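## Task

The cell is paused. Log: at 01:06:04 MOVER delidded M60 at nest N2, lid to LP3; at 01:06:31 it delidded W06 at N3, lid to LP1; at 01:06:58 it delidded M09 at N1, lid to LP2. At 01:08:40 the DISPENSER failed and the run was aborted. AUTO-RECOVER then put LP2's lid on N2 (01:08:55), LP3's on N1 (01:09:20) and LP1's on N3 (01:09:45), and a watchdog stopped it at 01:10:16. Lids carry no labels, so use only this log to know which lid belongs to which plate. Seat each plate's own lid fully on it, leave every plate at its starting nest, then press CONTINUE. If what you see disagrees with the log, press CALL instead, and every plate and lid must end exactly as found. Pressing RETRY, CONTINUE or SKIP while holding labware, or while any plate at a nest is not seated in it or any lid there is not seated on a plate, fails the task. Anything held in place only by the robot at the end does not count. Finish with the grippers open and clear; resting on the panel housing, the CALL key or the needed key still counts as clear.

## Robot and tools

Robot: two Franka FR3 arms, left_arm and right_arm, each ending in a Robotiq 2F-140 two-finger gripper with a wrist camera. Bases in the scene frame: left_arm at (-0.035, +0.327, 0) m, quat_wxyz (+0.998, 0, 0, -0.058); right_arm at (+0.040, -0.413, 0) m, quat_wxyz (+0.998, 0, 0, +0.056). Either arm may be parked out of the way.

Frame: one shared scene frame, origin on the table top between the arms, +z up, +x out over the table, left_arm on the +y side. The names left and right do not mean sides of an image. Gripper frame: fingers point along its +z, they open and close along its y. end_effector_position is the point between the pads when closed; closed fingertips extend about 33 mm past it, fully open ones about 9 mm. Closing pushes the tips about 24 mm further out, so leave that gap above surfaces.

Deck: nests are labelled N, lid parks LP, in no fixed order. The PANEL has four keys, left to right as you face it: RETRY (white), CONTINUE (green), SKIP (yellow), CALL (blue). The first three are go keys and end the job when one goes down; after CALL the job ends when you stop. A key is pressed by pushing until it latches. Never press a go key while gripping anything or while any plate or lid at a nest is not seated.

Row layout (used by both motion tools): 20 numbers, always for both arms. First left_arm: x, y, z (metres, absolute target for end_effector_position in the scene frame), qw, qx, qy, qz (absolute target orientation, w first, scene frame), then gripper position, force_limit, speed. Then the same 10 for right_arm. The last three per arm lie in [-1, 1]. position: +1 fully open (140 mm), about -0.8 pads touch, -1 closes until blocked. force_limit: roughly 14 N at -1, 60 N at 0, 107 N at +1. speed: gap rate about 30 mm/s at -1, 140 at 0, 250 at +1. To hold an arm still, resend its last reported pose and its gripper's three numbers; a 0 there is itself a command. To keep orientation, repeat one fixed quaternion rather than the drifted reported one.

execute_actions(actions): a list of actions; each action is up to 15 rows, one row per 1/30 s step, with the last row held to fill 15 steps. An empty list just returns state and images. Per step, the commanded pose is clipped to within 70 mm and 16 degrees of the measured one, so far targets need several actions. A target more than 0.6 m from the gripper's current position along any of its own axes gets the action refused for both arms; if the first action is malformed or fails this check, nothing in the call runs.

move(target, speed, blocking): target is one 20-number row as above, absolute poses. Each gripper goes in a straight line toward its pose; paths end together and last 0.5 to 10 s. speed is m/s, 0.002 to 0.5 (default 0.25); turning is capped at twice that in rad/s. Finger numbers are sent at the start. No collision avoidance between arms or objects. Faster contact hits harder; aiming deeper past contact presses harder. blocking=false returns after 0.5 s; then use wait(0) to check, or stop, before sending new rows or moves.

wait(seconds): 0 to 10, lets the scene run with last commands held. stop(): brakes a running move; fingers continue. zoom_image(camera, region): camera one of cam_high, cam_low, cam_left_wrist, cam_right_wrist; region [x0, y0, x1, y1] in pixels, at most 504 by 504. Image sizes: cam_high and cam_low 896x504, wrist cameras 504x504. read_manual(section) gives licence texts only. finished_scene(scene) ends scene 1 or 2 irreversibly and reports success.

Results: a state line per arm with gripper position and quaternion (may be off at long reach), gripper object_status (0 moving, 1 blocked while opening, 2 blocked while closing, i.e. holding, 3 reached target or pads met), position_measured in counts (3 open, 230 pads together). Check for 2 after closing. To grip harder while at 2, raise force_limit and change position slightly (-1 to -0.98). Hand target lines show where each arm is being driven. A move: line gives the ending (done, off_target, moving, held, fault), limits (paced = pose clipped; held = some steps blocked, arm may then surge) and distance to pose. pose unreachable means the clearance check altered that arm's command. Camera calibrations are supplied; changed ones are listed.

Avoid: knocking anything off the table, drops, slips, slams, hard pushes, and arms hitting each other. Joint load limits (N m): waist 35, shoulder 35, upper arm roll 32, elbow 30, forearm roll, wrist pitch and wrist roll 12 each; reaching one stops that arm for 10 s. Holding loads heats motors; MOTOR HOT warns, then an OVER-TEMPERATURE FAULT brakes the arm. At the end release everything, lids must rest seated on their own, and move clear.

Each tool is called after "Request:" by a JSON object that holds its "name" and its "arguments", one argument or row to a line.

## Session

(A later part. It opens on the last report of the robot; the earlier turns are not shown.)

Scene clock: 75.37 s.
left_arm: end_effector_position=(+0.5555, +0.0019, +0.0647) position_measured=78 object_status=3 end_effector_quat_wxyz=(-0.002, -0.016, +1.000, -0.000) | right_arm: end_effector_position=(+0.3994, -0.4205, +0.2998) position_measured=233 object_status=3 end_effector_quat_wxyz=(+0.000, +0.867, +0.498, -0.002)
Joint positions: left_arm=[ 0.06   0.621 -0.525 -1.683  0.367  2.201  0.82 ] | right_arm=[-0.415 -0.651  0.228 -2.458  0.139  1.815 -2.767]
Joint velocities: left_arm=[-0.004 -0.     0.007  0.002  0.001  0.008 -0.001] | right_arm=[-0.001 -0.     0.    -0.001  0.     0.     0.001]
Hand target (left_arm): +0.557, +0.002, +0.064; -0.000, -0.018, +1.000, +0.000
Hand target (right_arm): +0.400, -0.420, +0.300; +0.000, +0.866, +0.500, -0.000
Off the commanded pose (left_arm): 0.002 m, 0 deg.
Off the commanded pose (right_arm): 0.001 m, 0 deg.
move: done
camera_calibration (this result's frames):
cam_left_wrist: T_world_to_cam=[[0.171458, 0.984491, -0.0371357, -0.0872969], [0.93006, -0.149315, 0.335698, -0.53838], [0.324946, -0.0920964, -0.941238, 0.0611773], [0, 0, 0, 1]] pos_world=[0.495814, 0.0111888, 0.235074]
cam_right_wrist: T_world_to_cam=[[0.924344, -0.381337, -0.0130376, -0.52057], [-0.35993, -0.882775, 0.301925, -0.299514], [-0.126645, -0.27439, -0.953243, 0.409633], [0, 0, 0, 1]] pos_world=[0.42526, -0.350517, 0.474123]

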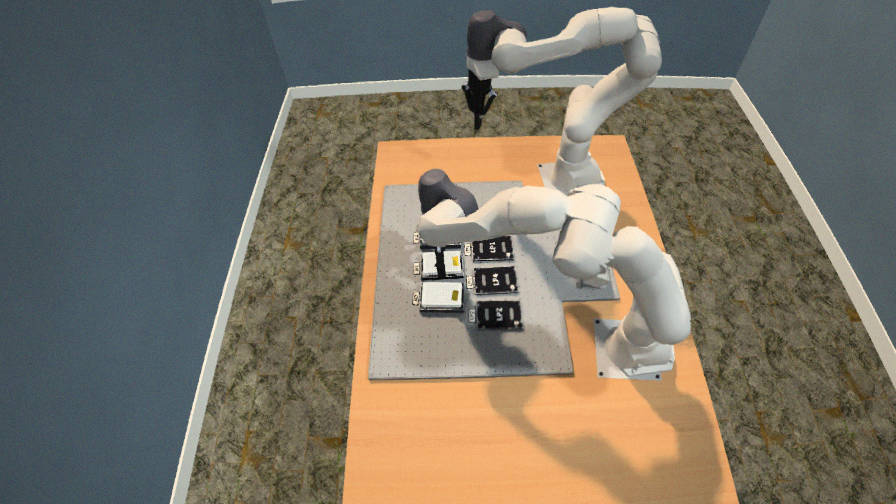

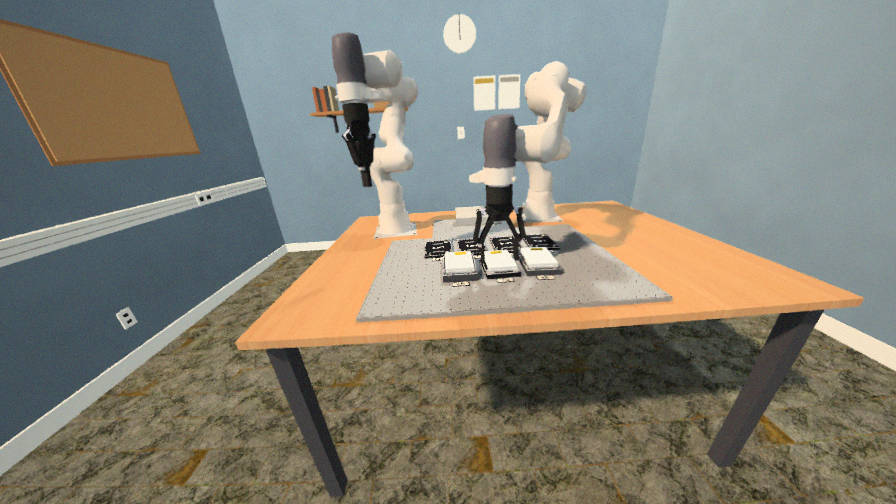

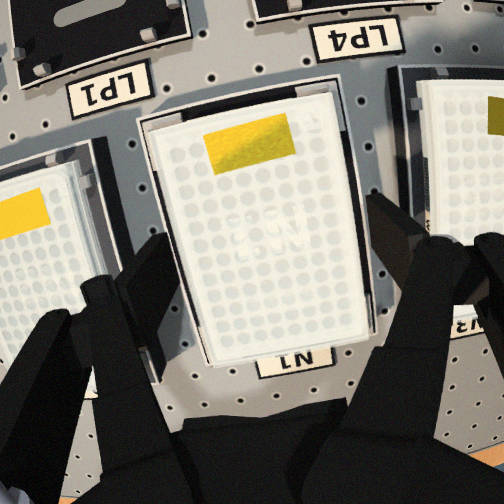

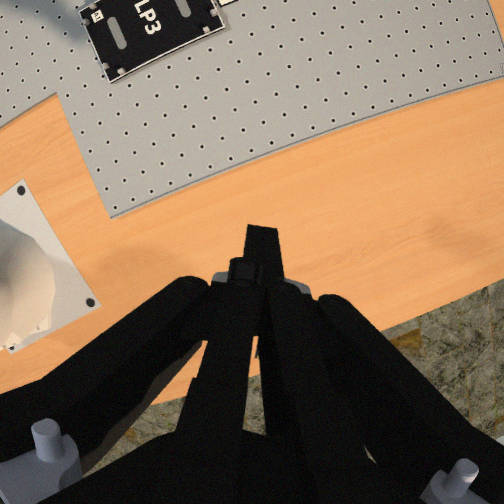

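Request:
{"name": "move", "arguments": {
  "target": [0.557,0.0025,0.0635,0,-0.018,1,0,-1,-0.6,-0.8,0.40,-0.42,0.30,0,0.866,0.5,0,-1,0,0],
  "speed": 0.02
}}

Scene clock: 79.60 s.
left_arm: end_effector_position=(+0.5563, +0.0005, +0.0654) position_measured=102 object_status=2 end_effector_quat_wxyz=(-0.000, -0.015, +1.000, -0.001) | right_arm: end_effector_position=(+0.3994, -0.4205, +0.2998) position_measured=233 object_status=3 end_effector_quat_wxyz=(+0.000, +0.867, +0.498, -0.002)
Joint positions: left_arm=[ 0.058  0.621 -0.524 -1.682  0.367  2.204  0.82 ] | right_arm=[-0.415 -0.651  0.228 -2.458  0.139  1.815 -2.767]
Joint velocities: left_arm=[ 0.     0.001 -0.    -0.001  0.002  0.     0.   ] | right_arm=[ 0.    -0.    -0.001  0.001  0.002 -0.    -0.003]
Hand target (left_arm): +0.557, +0.003, +0.064; +0.000, -0.018, +1.000, +0.000
Hand target (right_arm): +0.400, -0.420, +0.300; +0.000, +0.866, +0.500, -0.000
Off the commanded pose (left_arm): 0.003 m, 0 deg.
Off the commanded pose (right_arm): 0.001 m, 0 deg.
move: done
camera_calibration (this result's frames):
cam_left_wrist: T_world_to_cam=[[0.172434, 0.984259, -0.0387326, -0.0864859], [0.928833, -0.149382, 0.339048, -0.539104], [0.327925, -0.0944396, -0.939971, 0.0596721], [0, 0, 0, 1]] pos_world=[0.496083, 0.0102276, 0.235522]
cam_right_wrist: T_world_to_cam=[[0.924343, -0.38134, -0.0130434, -0.520567], [-0.359932, -0.882779, 0.301911, -0.299508], [-0.126645, -0.274375, -0.953247, 0.409632], [0, 0, 0, 1]] pos_world=[0.425258, -0.35052, 0.474116]

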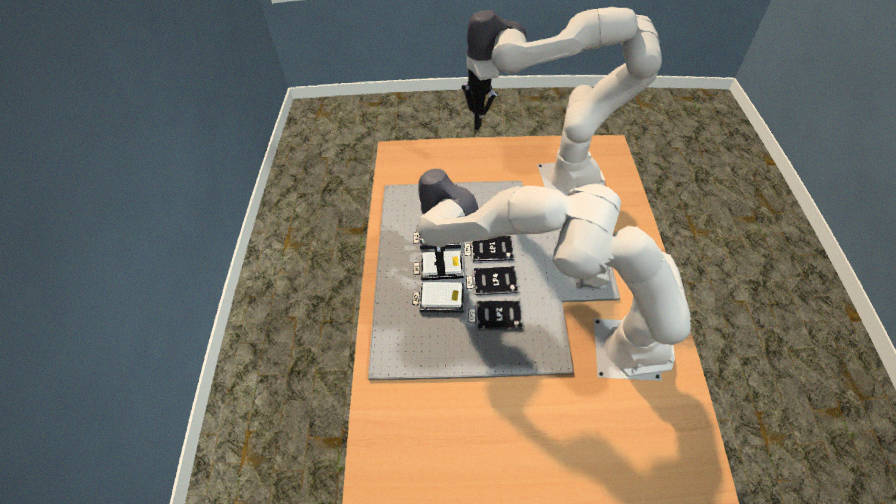

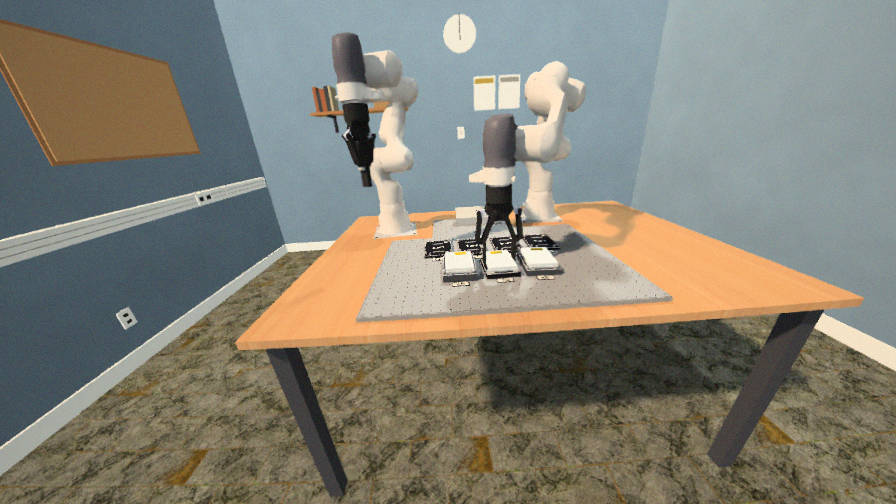

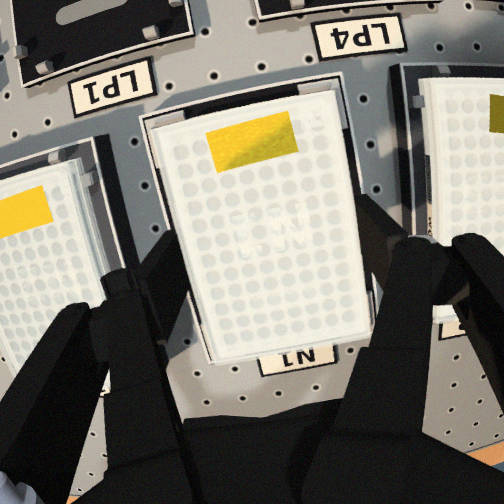

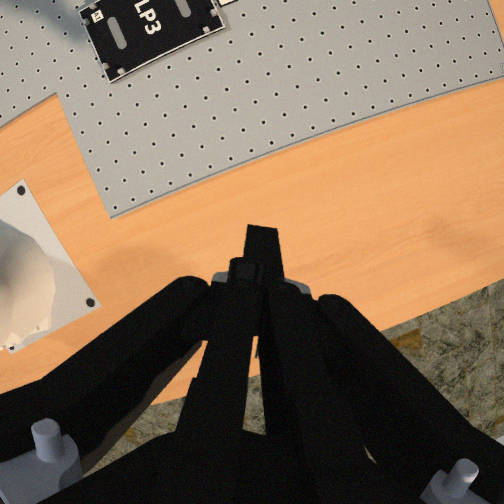

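Request:
{"name": "move", "arguments": {
  "target": [0.5565,0.0005,0.095,0,-0.016,1,0,-1,-0.6,-0.8,0.40,-0.42,0.30,0,0.866,0.5,0,-1,0,0],
  "speed": 0.03
}}

Request:
{"name": "zoom_image", "arguments": {
  "camera": "cam_left_wrist",
  "region": [120, 70, 410, 380]
}}

Scene clock: 84.57 s.
left_arm: end_effector_position=(+0.5565, +0.0005, +0.0932) position_measured=102 object_status=2 end_effector_quat_wxyz=(+0.001, -0.018, +1.000, +0.000) | right_arm: end_effector_position=(+0.3994, -0.4205, +0.2998) position_measured=233 object_status=3 end_effector_quat_wxyz=(+0.000, +0.867, +0.498, -0.002)
Joint positions: left_arm=[ 0.07   0.584 -0.545 -1.666  0.351  2.152  0.822] | right_arm=[-0.415 -0.651  0.228 -2.458  0.139  1.815 -2.767]
Joint velocities: left_arm=[ 0.006  0.001 -0.006 -0.001  0.    -0.012  0.001] | right_arm=[-0.     0.001  0.     0.     0.     0.001 -0.   ]
Hand target (left_arm): +0.556, +0.000, +0.095; -0.000, -0.016, +1.000, -0.000
Hand target (right_arm): +0.400, -0.420, +0.300; +0.000, +0.866, +0.500, -0.000
Off the commanded pose (left_arm): 0.002 m, 0 deg.
Off the commanded pose (right_arm): 0.001 m, 0 deg.
move: done
camera_calibration (this result's frames):
cam_left_wrist: T_world_to_cam=[[0.166269, 0.985447, -0.0353257, -0.0823456], [0.929323, -0.14462, 0.339771, -0.549084], [0.329718, -0.0893225, -0.939845, 0.0846718], [0, 0, 0, 1]] pos_world=[0.49605, 0.00930191, 0.263232]
cam_right_wrist: T_world_to_cam=[[0.924341, -0.381344, -0.0130476, -0.520565], [-0.359937, -0.882782, 0.301897, -0.299502], [-0.126645, -0.27436, -0.953251, 0.409633], [0, 0, 0, 1]] pos_world=[0.425256, -0.350523, 0.47411]

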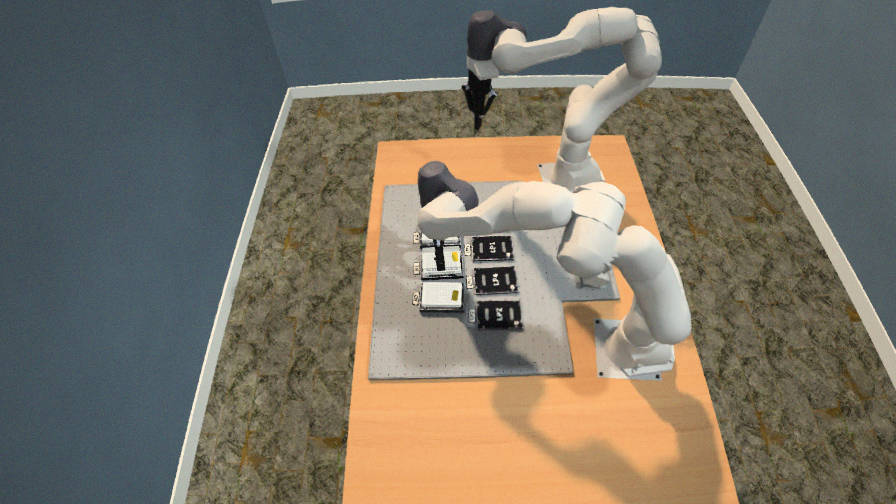

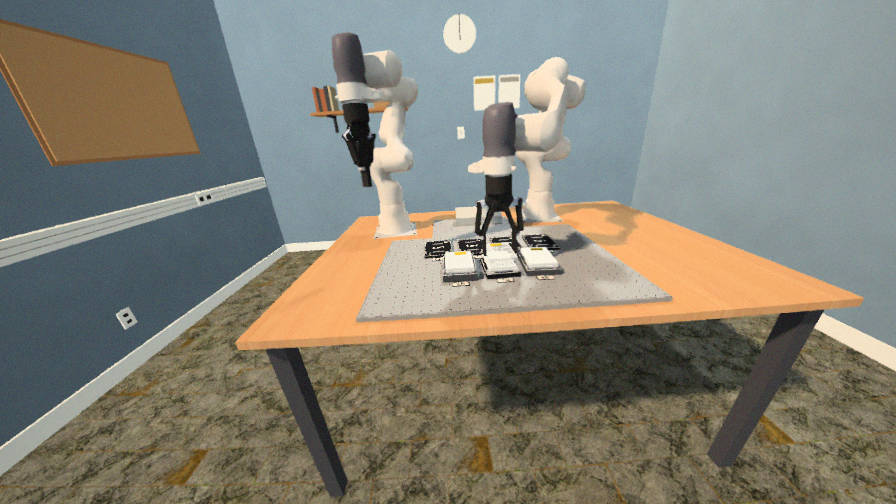

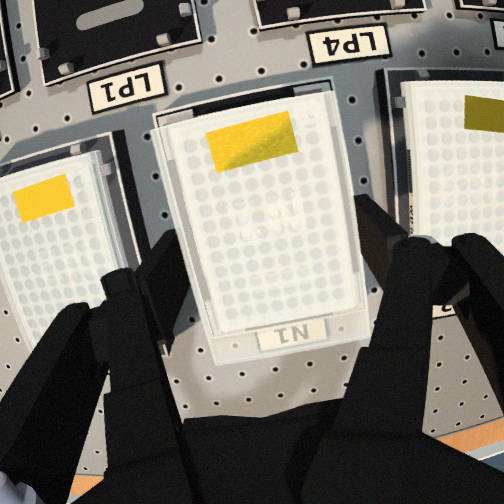

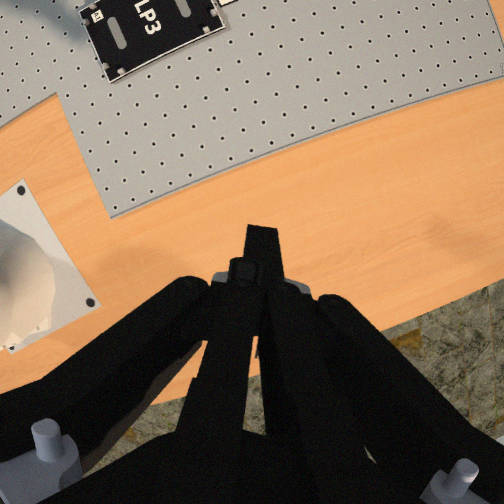

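Region (120, 70, 410, 380) of cam_left_wrist's 504x504 image, scaled by 1.626, with more detail than that image has; it fills the left 471 columns of this view, and the rest is white.

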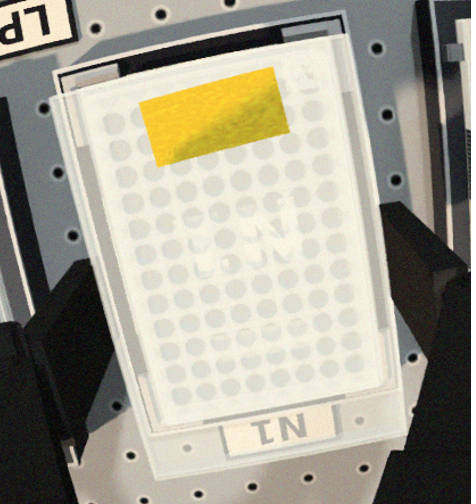

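Request:
{"name": "move", "arguments": {
  "target": [0.380,-0.065,0.095,0,-0.016,1,0,-1,-0.6,-0.8,0.40,-0.42,0.30,0,0.866,0.5,0,-1,0,0],
  "speed": 0.15
}}

Request:
{"name": "move", "arguments": {
  "target": [0.380,-0.065,0.072,0,-0.016,1,0,-1,-0.6,-0.8,0.40,-0.42,0.30,0,0.866,0.5,0,-1,0,0],
  "speed": 0.04
}}

Request:
{"name": "zoom_image", "arguments": {
  "camera": "cam_left_wrist",
  "region": [120, 70, 410, 380]
}}

Scene clock: 92.87 s.
left_arm: end_effector_position=(+0.3799, -0.0669, +0.0947) position_measured=102 object_status=2 end_effector_quat_wxyz=(-0.002, -0.009, +1.000, +0.000) | right_arm: end_effector_position=(+0.3994, -0.4205, +0.2998) position_measured=233 object_status=3 end_effector_quat_wxyz=(+0.000, +0.867, +0.498, -0.002)
Joint positions: left_arm=[-0.011  0.288 -0.65  -2.106  0.233  2.32   0.636] | right_arm=[-0.415 -0.651  0.228 -2.458  0.139  1.815 -2.767]
Joint velocities: left_arm=[-0.    -0.001  0.    -0.001  0.001  0.005 -0.024] | right_arm=[-0.001 -0.001  0.     0.001  0.001  0.    -0.001]
Hand target (left_arm): +0.380, -0.067, +0.095; -0.002, -0.017, +1.000, -0.001
Hand target (right_arm): +0.400, -0.420, +0.300; +0.000, +0.866, +0.500, -0.000
Off the commanded pose (left_arm): 0.002 m, 1 deg.
Off the commanded pose (right_arm): 0.001 m, 0 deg.
move: done
camera_calibration (this result's frames):
cam_left_wrist: T_world_to_cam=[[0.185394, 0.98198, -0.0366548, 0.00614891], [0.928292, -0.162779, 0.33433, -0.39557], [0.322339, -0.0960092, -0.941743, 0.140858], [0, 0, 0, 1]] pos_world=[0.320661, -0.0569048, 0.265128]
cam_right_wrist: T_world_to_cam=[[0.92434, -0.381346, -0.0130515, -0.520562], [-0.35994, -0.882785, 0.301884, -0.299497], [-0.126644, -0.274346, -0.953255, 0.409633], [0, 0, 0, 1]] pos_world=[0.425253, -0.350525, 0.474104]

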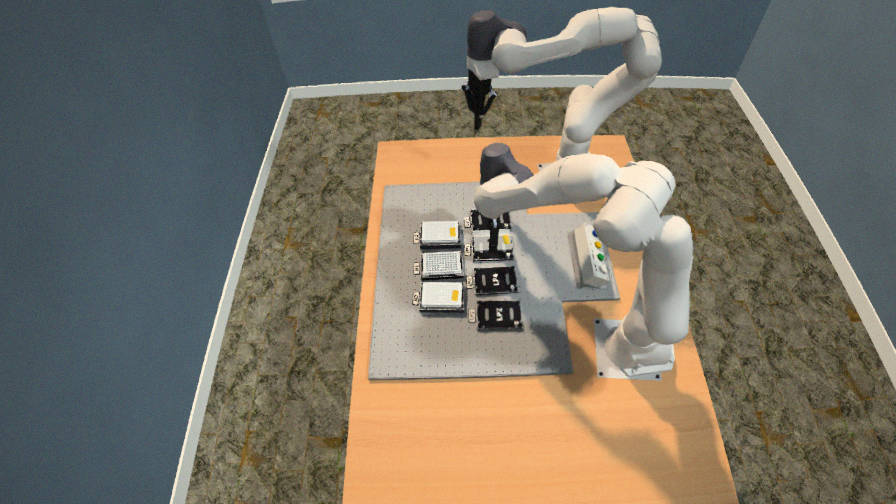

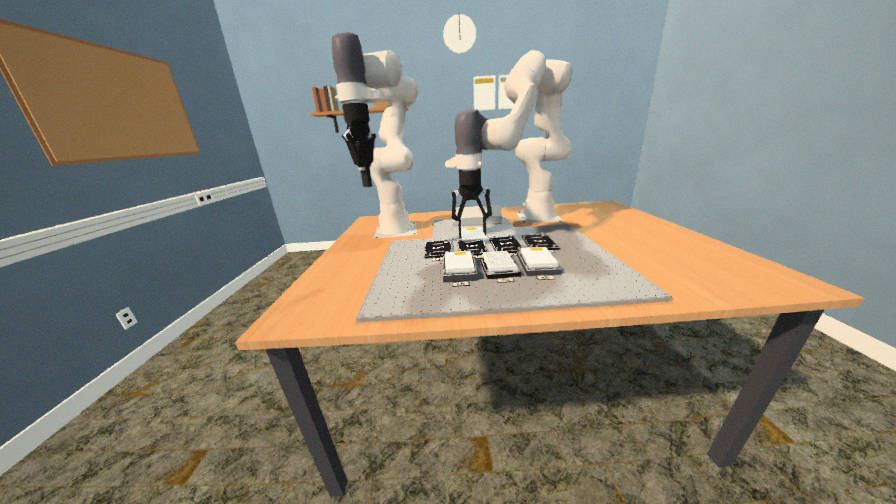

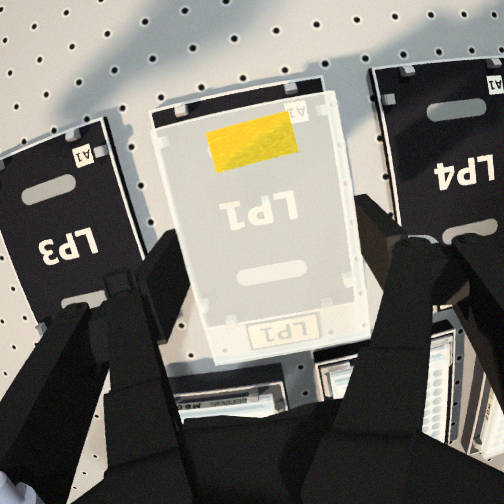

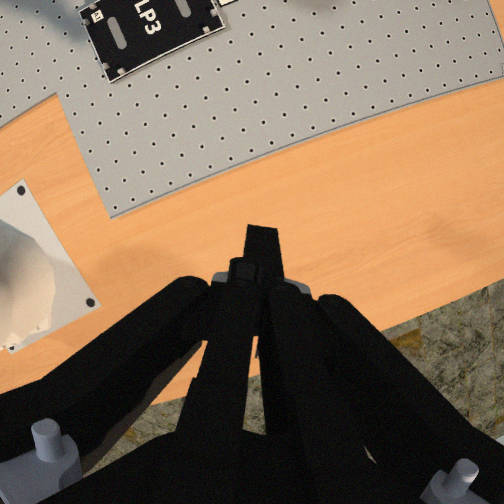

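Scene clock: 93.73 s.
left_arm: end_effector_position=(+0.3796, -0.0646, +0.0731) position_measured=102 object_status=2 end_effector_quat_wxyz=(-0.001, -0.011, +1.000, +0.001) | right_arm: end_effector_position=(+0.3994, -0.4205, +0.2998) position_measured=233 object_status=3 end_effector_quat_wxyz=(+0.000, +0.867, +0.498, -0.002)
Joint positions: left_arm=[-0.033  0.321 -0.621 -2.125  0.265  2.368  0.611] | right_arm=[-0.415 -0.651  0.228 -2.458  0.139  1.815 -2.767]
Joint velocities: left_arm=[-0.014 -0.001  0.011  0.001  0.002  0.019 -0.019] | right_arm=[-0.    -0.001 -0.001  0.    -0.    -0.     0.001]
Hand target (left_arm): +0.380, -0.065, +0.072; +0.000, -0.016, +1.000, +0.000
Hand target (right_arm): +0.400, -0.420, +0.300; +0.000, +0.866, +0.500, -0.000
Off the commanded pose (left_arm): 0.001 m, 1 deg.
Off the commanded pose (right_arm): 0.001 m, 0 deg.
move: done
camera_calibration (this result's frames):
cam_left_wrist: T_world_to_cam=[[0.18077, 0.982886, -0.0354465, 0.00489097], [0.928246, -0.158586, 0.336465, -0.387556], [0.325086, -0.0937258, -0.941028, 0.119857], [0, 0, 0, 1]] pos_world=[0.3199, -0.0550347, 0.243362]
cam_right_wrist: T_world_to_cam=[[0.92434, -0.381346, -0.0130517, -0.520562], [-0.35994, -0.882785, 0.301882, -0.299496], [-0.126644, -0.274344, -0.953256, 0.409633], [0, 0, 0, 1]] pos_world=[0.425253, -0.350525, 0.474103]

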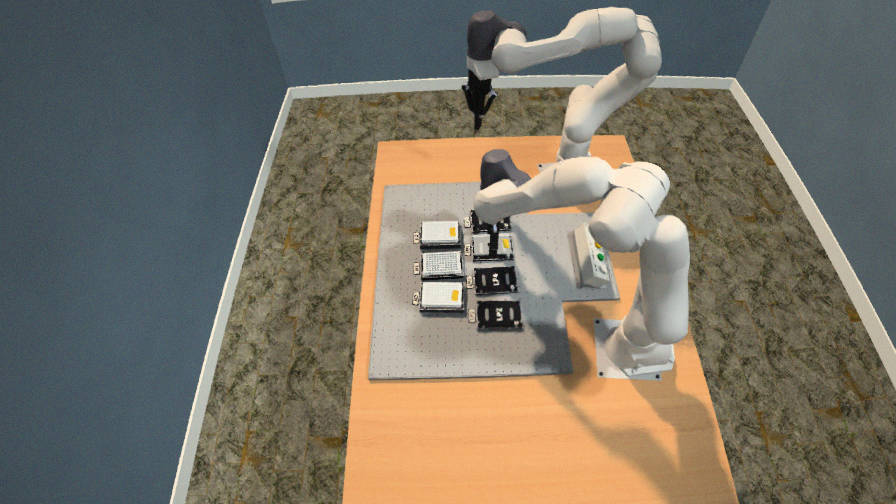

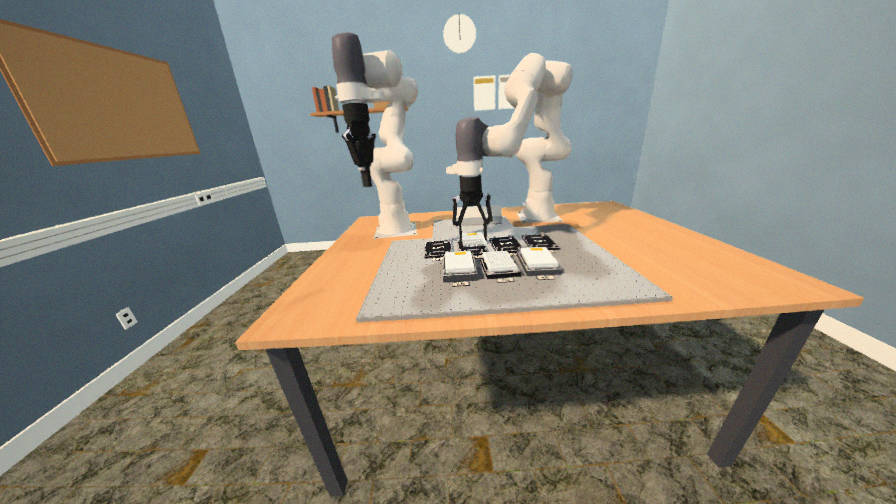

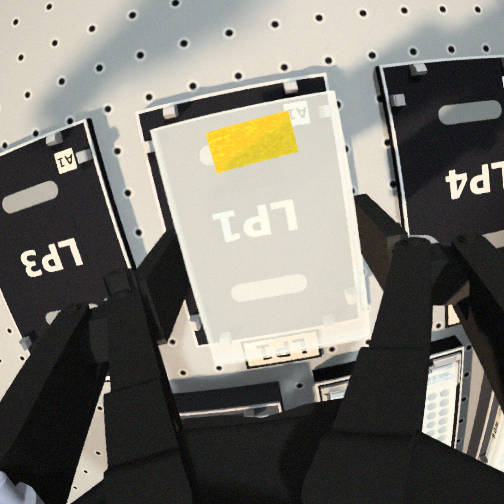

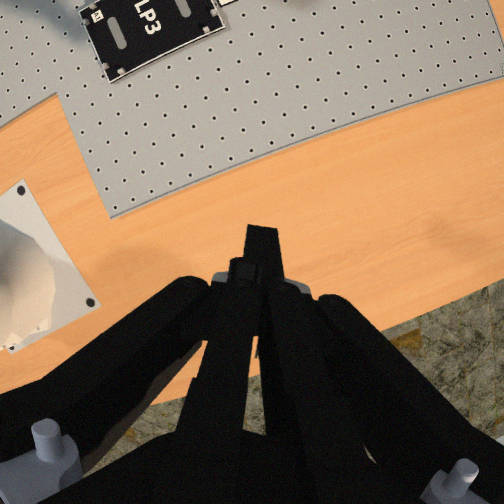

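Region (120, 70, 410, 380) of cam_left_wrist's 504x504 image, scaled by 1.626, with more detail than that image has; it fills the left 471 columns of this view, and the rest is white.

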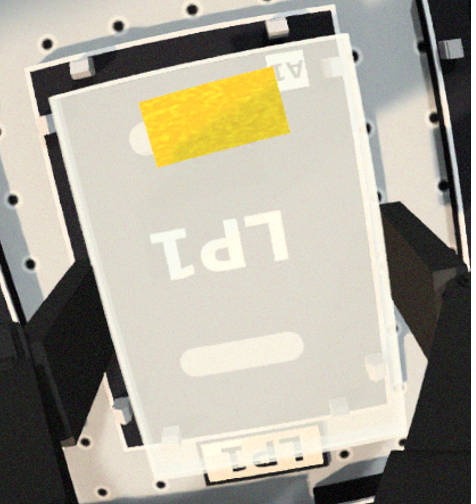

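Request:
{"name": "move", "arguments": {
  "target": [0.3775,-0.0712,0.063,0,-0.009,1,0,-1,-0.6,-0.8,0.40,-0.42,0.30,0,0.866,0.5,0,-1,0,0],
  "speed": 0.02
}}

Request:
{"name": "zoom_image", "arguments": {
  "camera": "cam_left_wrist",
  "region": [120, 70, 410, 380]
}}

Scene clock: 103.43 s.
left_arm: end_effector_position=(+0.3759, -0.0706, +0.0633) position_measured=102 object_status=2 end_effector_quat_wxyz=(-0.002, -0.005, +1.000, +0.001) | right_arm: end_effector_position=(+0.3994, -0.4205, +0.2998) position_measured=233 object_status=3 end_effector_quat_wxyz=(+0.000, +0.867, +0.498, -0.002)
Joint positions: left_arm=[-0.056  0.345 -0.609 -2.121  0.283  2.384  0.599] | right_arm=[-0.415 -0.651  0.228 -2.458  0.139  1.815 -2.767]
Joint velocities: left_arm=[-0.01  -0.001  0.01   0.003  0.003  0.009 -0.007] | right_arm=[-0.     0.    -0.    -0.    -0.001 -0.    -0.   ]
Hand target (left_arm): +0.378, -0.071, +0.063; -0.000, -0.009, +1.000, +0.000
Hand target (right_arm): +0.400, -0.420, +0.300; +0.000, +0.866, +0.500, -0.000
Off the commanded pose (left_arm): 0.002 m, 0 deg.
Off the commanded pose (right_arm): 0.001 m, 0 deg.
move: done
camera_calibration (this result's frames):
cam_left_wrist: T_world_to_cam=[[0.192218, 0.980715, -0.0353573, 0.00658973], [0.926697, -0.169539, 0.335394, -0.381875], [0.322932, -0.0972343, -0.941414, 0.111884], [0, 0, 0, 1]] pos_world=[0.316485, -0.0603263, 0.23364]
cam_right_wrist: T_world_to_cam=[[0.924341, -0.381345, -0.0130504, -0.520562], [-0.359941, -0.88279, 0.301869, -0.299491], [-0.126637, -0.274332, -0.95326, 0.409632], [0, 0, 0, 1]] pos_world=[0.425251, -0.350526, 0.4741]

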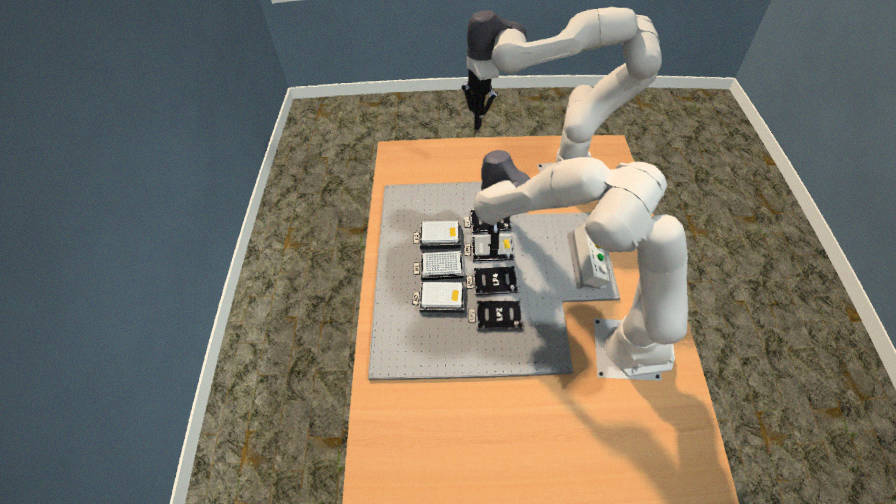

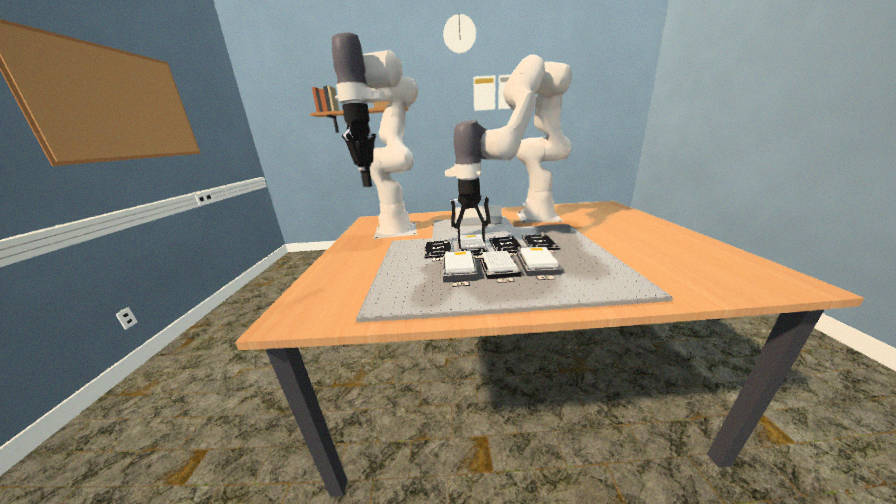

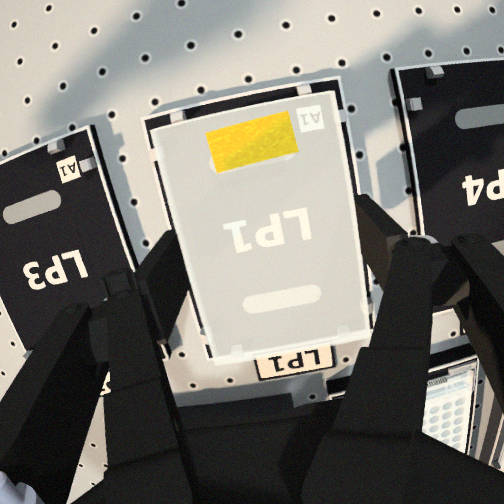

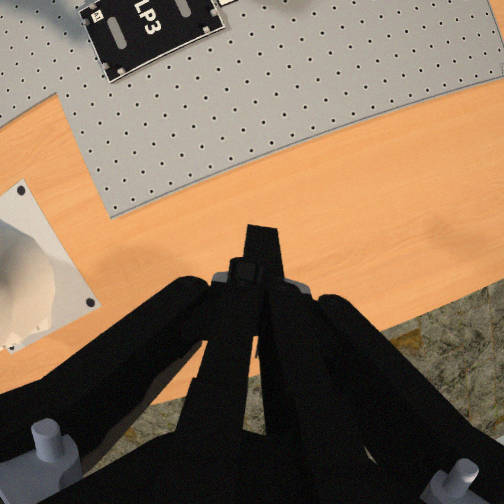

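Region (120, 70, 410, 380) of cam_left_wrist's 504x504 image, scaled by 1.626, with more detail than that image has; it fills the left 471 columns of this view, and the rest is white.

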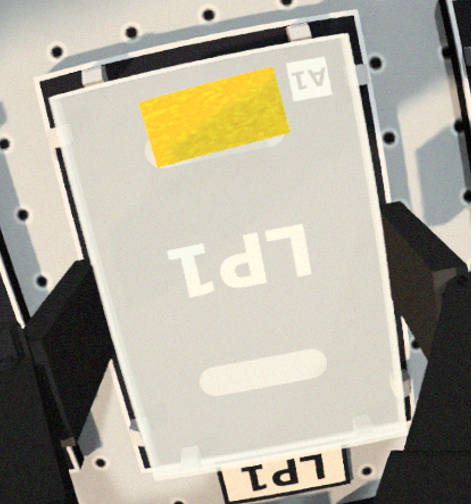

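Request:
{"name": "move", "arguments": {
  "target": [0.379,-0.0714,0.050,0,-0.014,1,0,-1,-0.6,-0.8,0.40,-0.42,0.30,0,0.866,0.5,0,-1,0,0],
  "speed": 0.012
}}

Request:
{"name": "zoom_image", "arguments": {
  "camera": "cam_left_wrist",
  "region": [120, 70, 410, 380]
}}

Scene clock: 108.10 s.
left_arm: end_effector_position=(+0.3774, -0.0712, +0.0522) position_measured=102 object_status=2 end_effector_quat_wxyz=(-0.001, -0.008, +1.000, +0.001) | right_arm: end_effector_position=(+0.3994, -0.4205, +0.2998) position_measured=233 object_status=3 end_effector_quat_wxyz=(+0.000, +0.867, +0.498, -0.002)
Joint positions: left_arm=[-0.08   0.367 -0.582 -2.119  0.299  2.404  0.584] | right_arm=[-0.415 -0.651  0.228 -2.458  0.139  1.815 -2.767]
Joint velocities: left_arm=[-0.008 -0.001  0.008  0.001  0.001 -0.002 -0.001] | right_arm=[ 0.001 -0.001  0.    -0.    -0.     0.     0.   ]
Hand target (left_arm): +0.379, -0.071, +0.050; +0.000, -0.014, +1.000, +0.000
Hand target (right_arm): +0.400, -0.420, +0.300; +0.000, +0.866, +0.500, -0.000
Off the commanded pose (left_arm): 0.003 m, 1 deg.
Off the commanded pose (right_arm): 0.001 m, 0 deg.
move: done
camera_calibration (this result's frames):
cam_left_wrist: T_world_to_cam=[[0.187264, 0.981724, -0.0339242, 0.00837532], [0.927021, -0.165195, 0.336664, -0.379491], [0.324907, -0.0944935, -0.941013, 0.100383], [0, 0, 0, 1]] pos_world=[0.317613, -0.0614269, 0.222507]
cam_right_wrist: T_world_to_cam=[[0.924339, -0.381349, -0.0130562, -0.520558], [-0.359944, -0.882792, 0.30186, -0.299488], [-0.12664, -0.274321, -0.953263, 0.409632], [0, 0, 0, 1]] pos_world=[0.425249, -0.350529, 0.474094]

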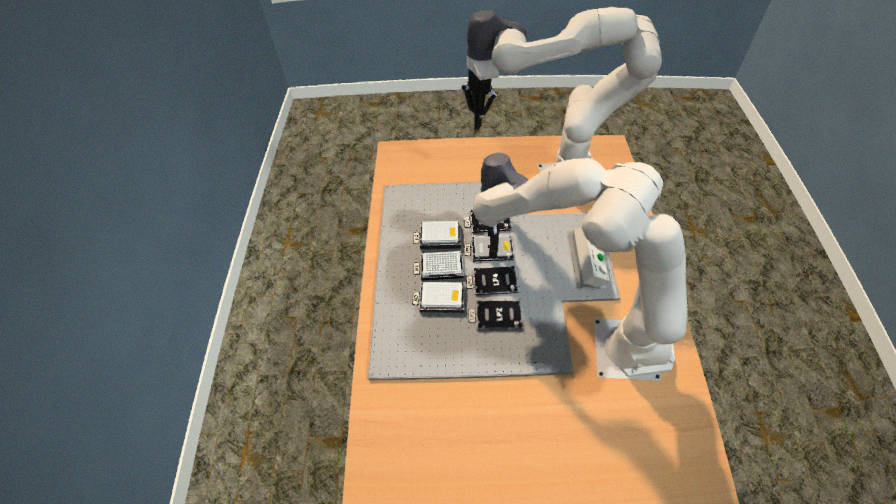

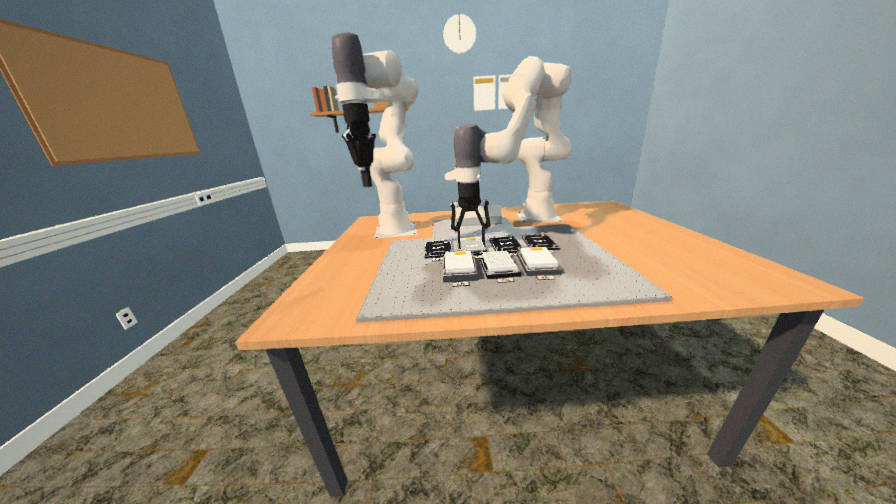

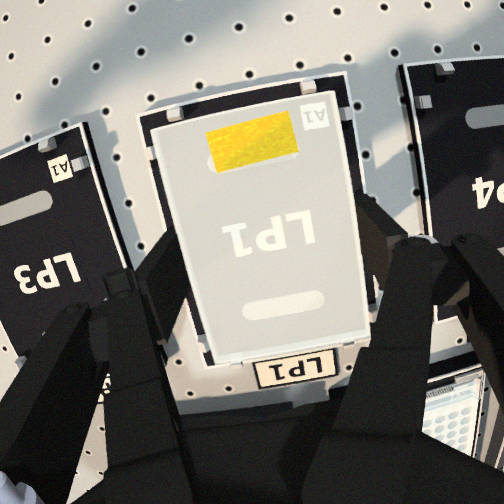

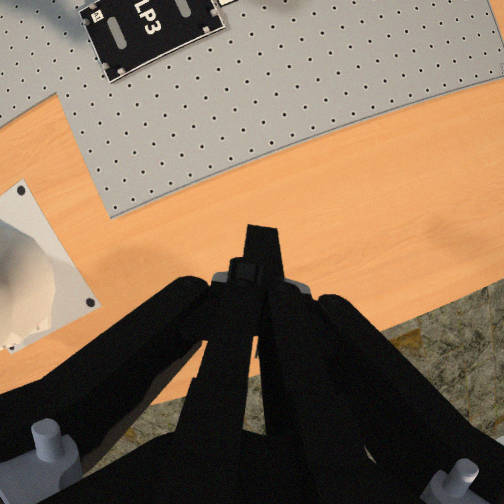

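Region (120, 70, 410, 380) of cam_left_wrist's 504x504 image, scaled by 1.626, with more detail than that image has; it fills the left 471 columns of this view, and the rest is white.

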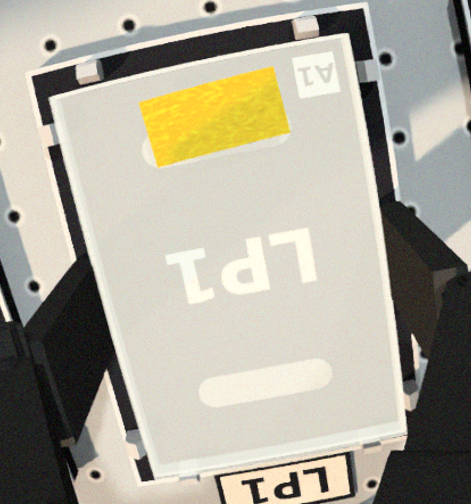

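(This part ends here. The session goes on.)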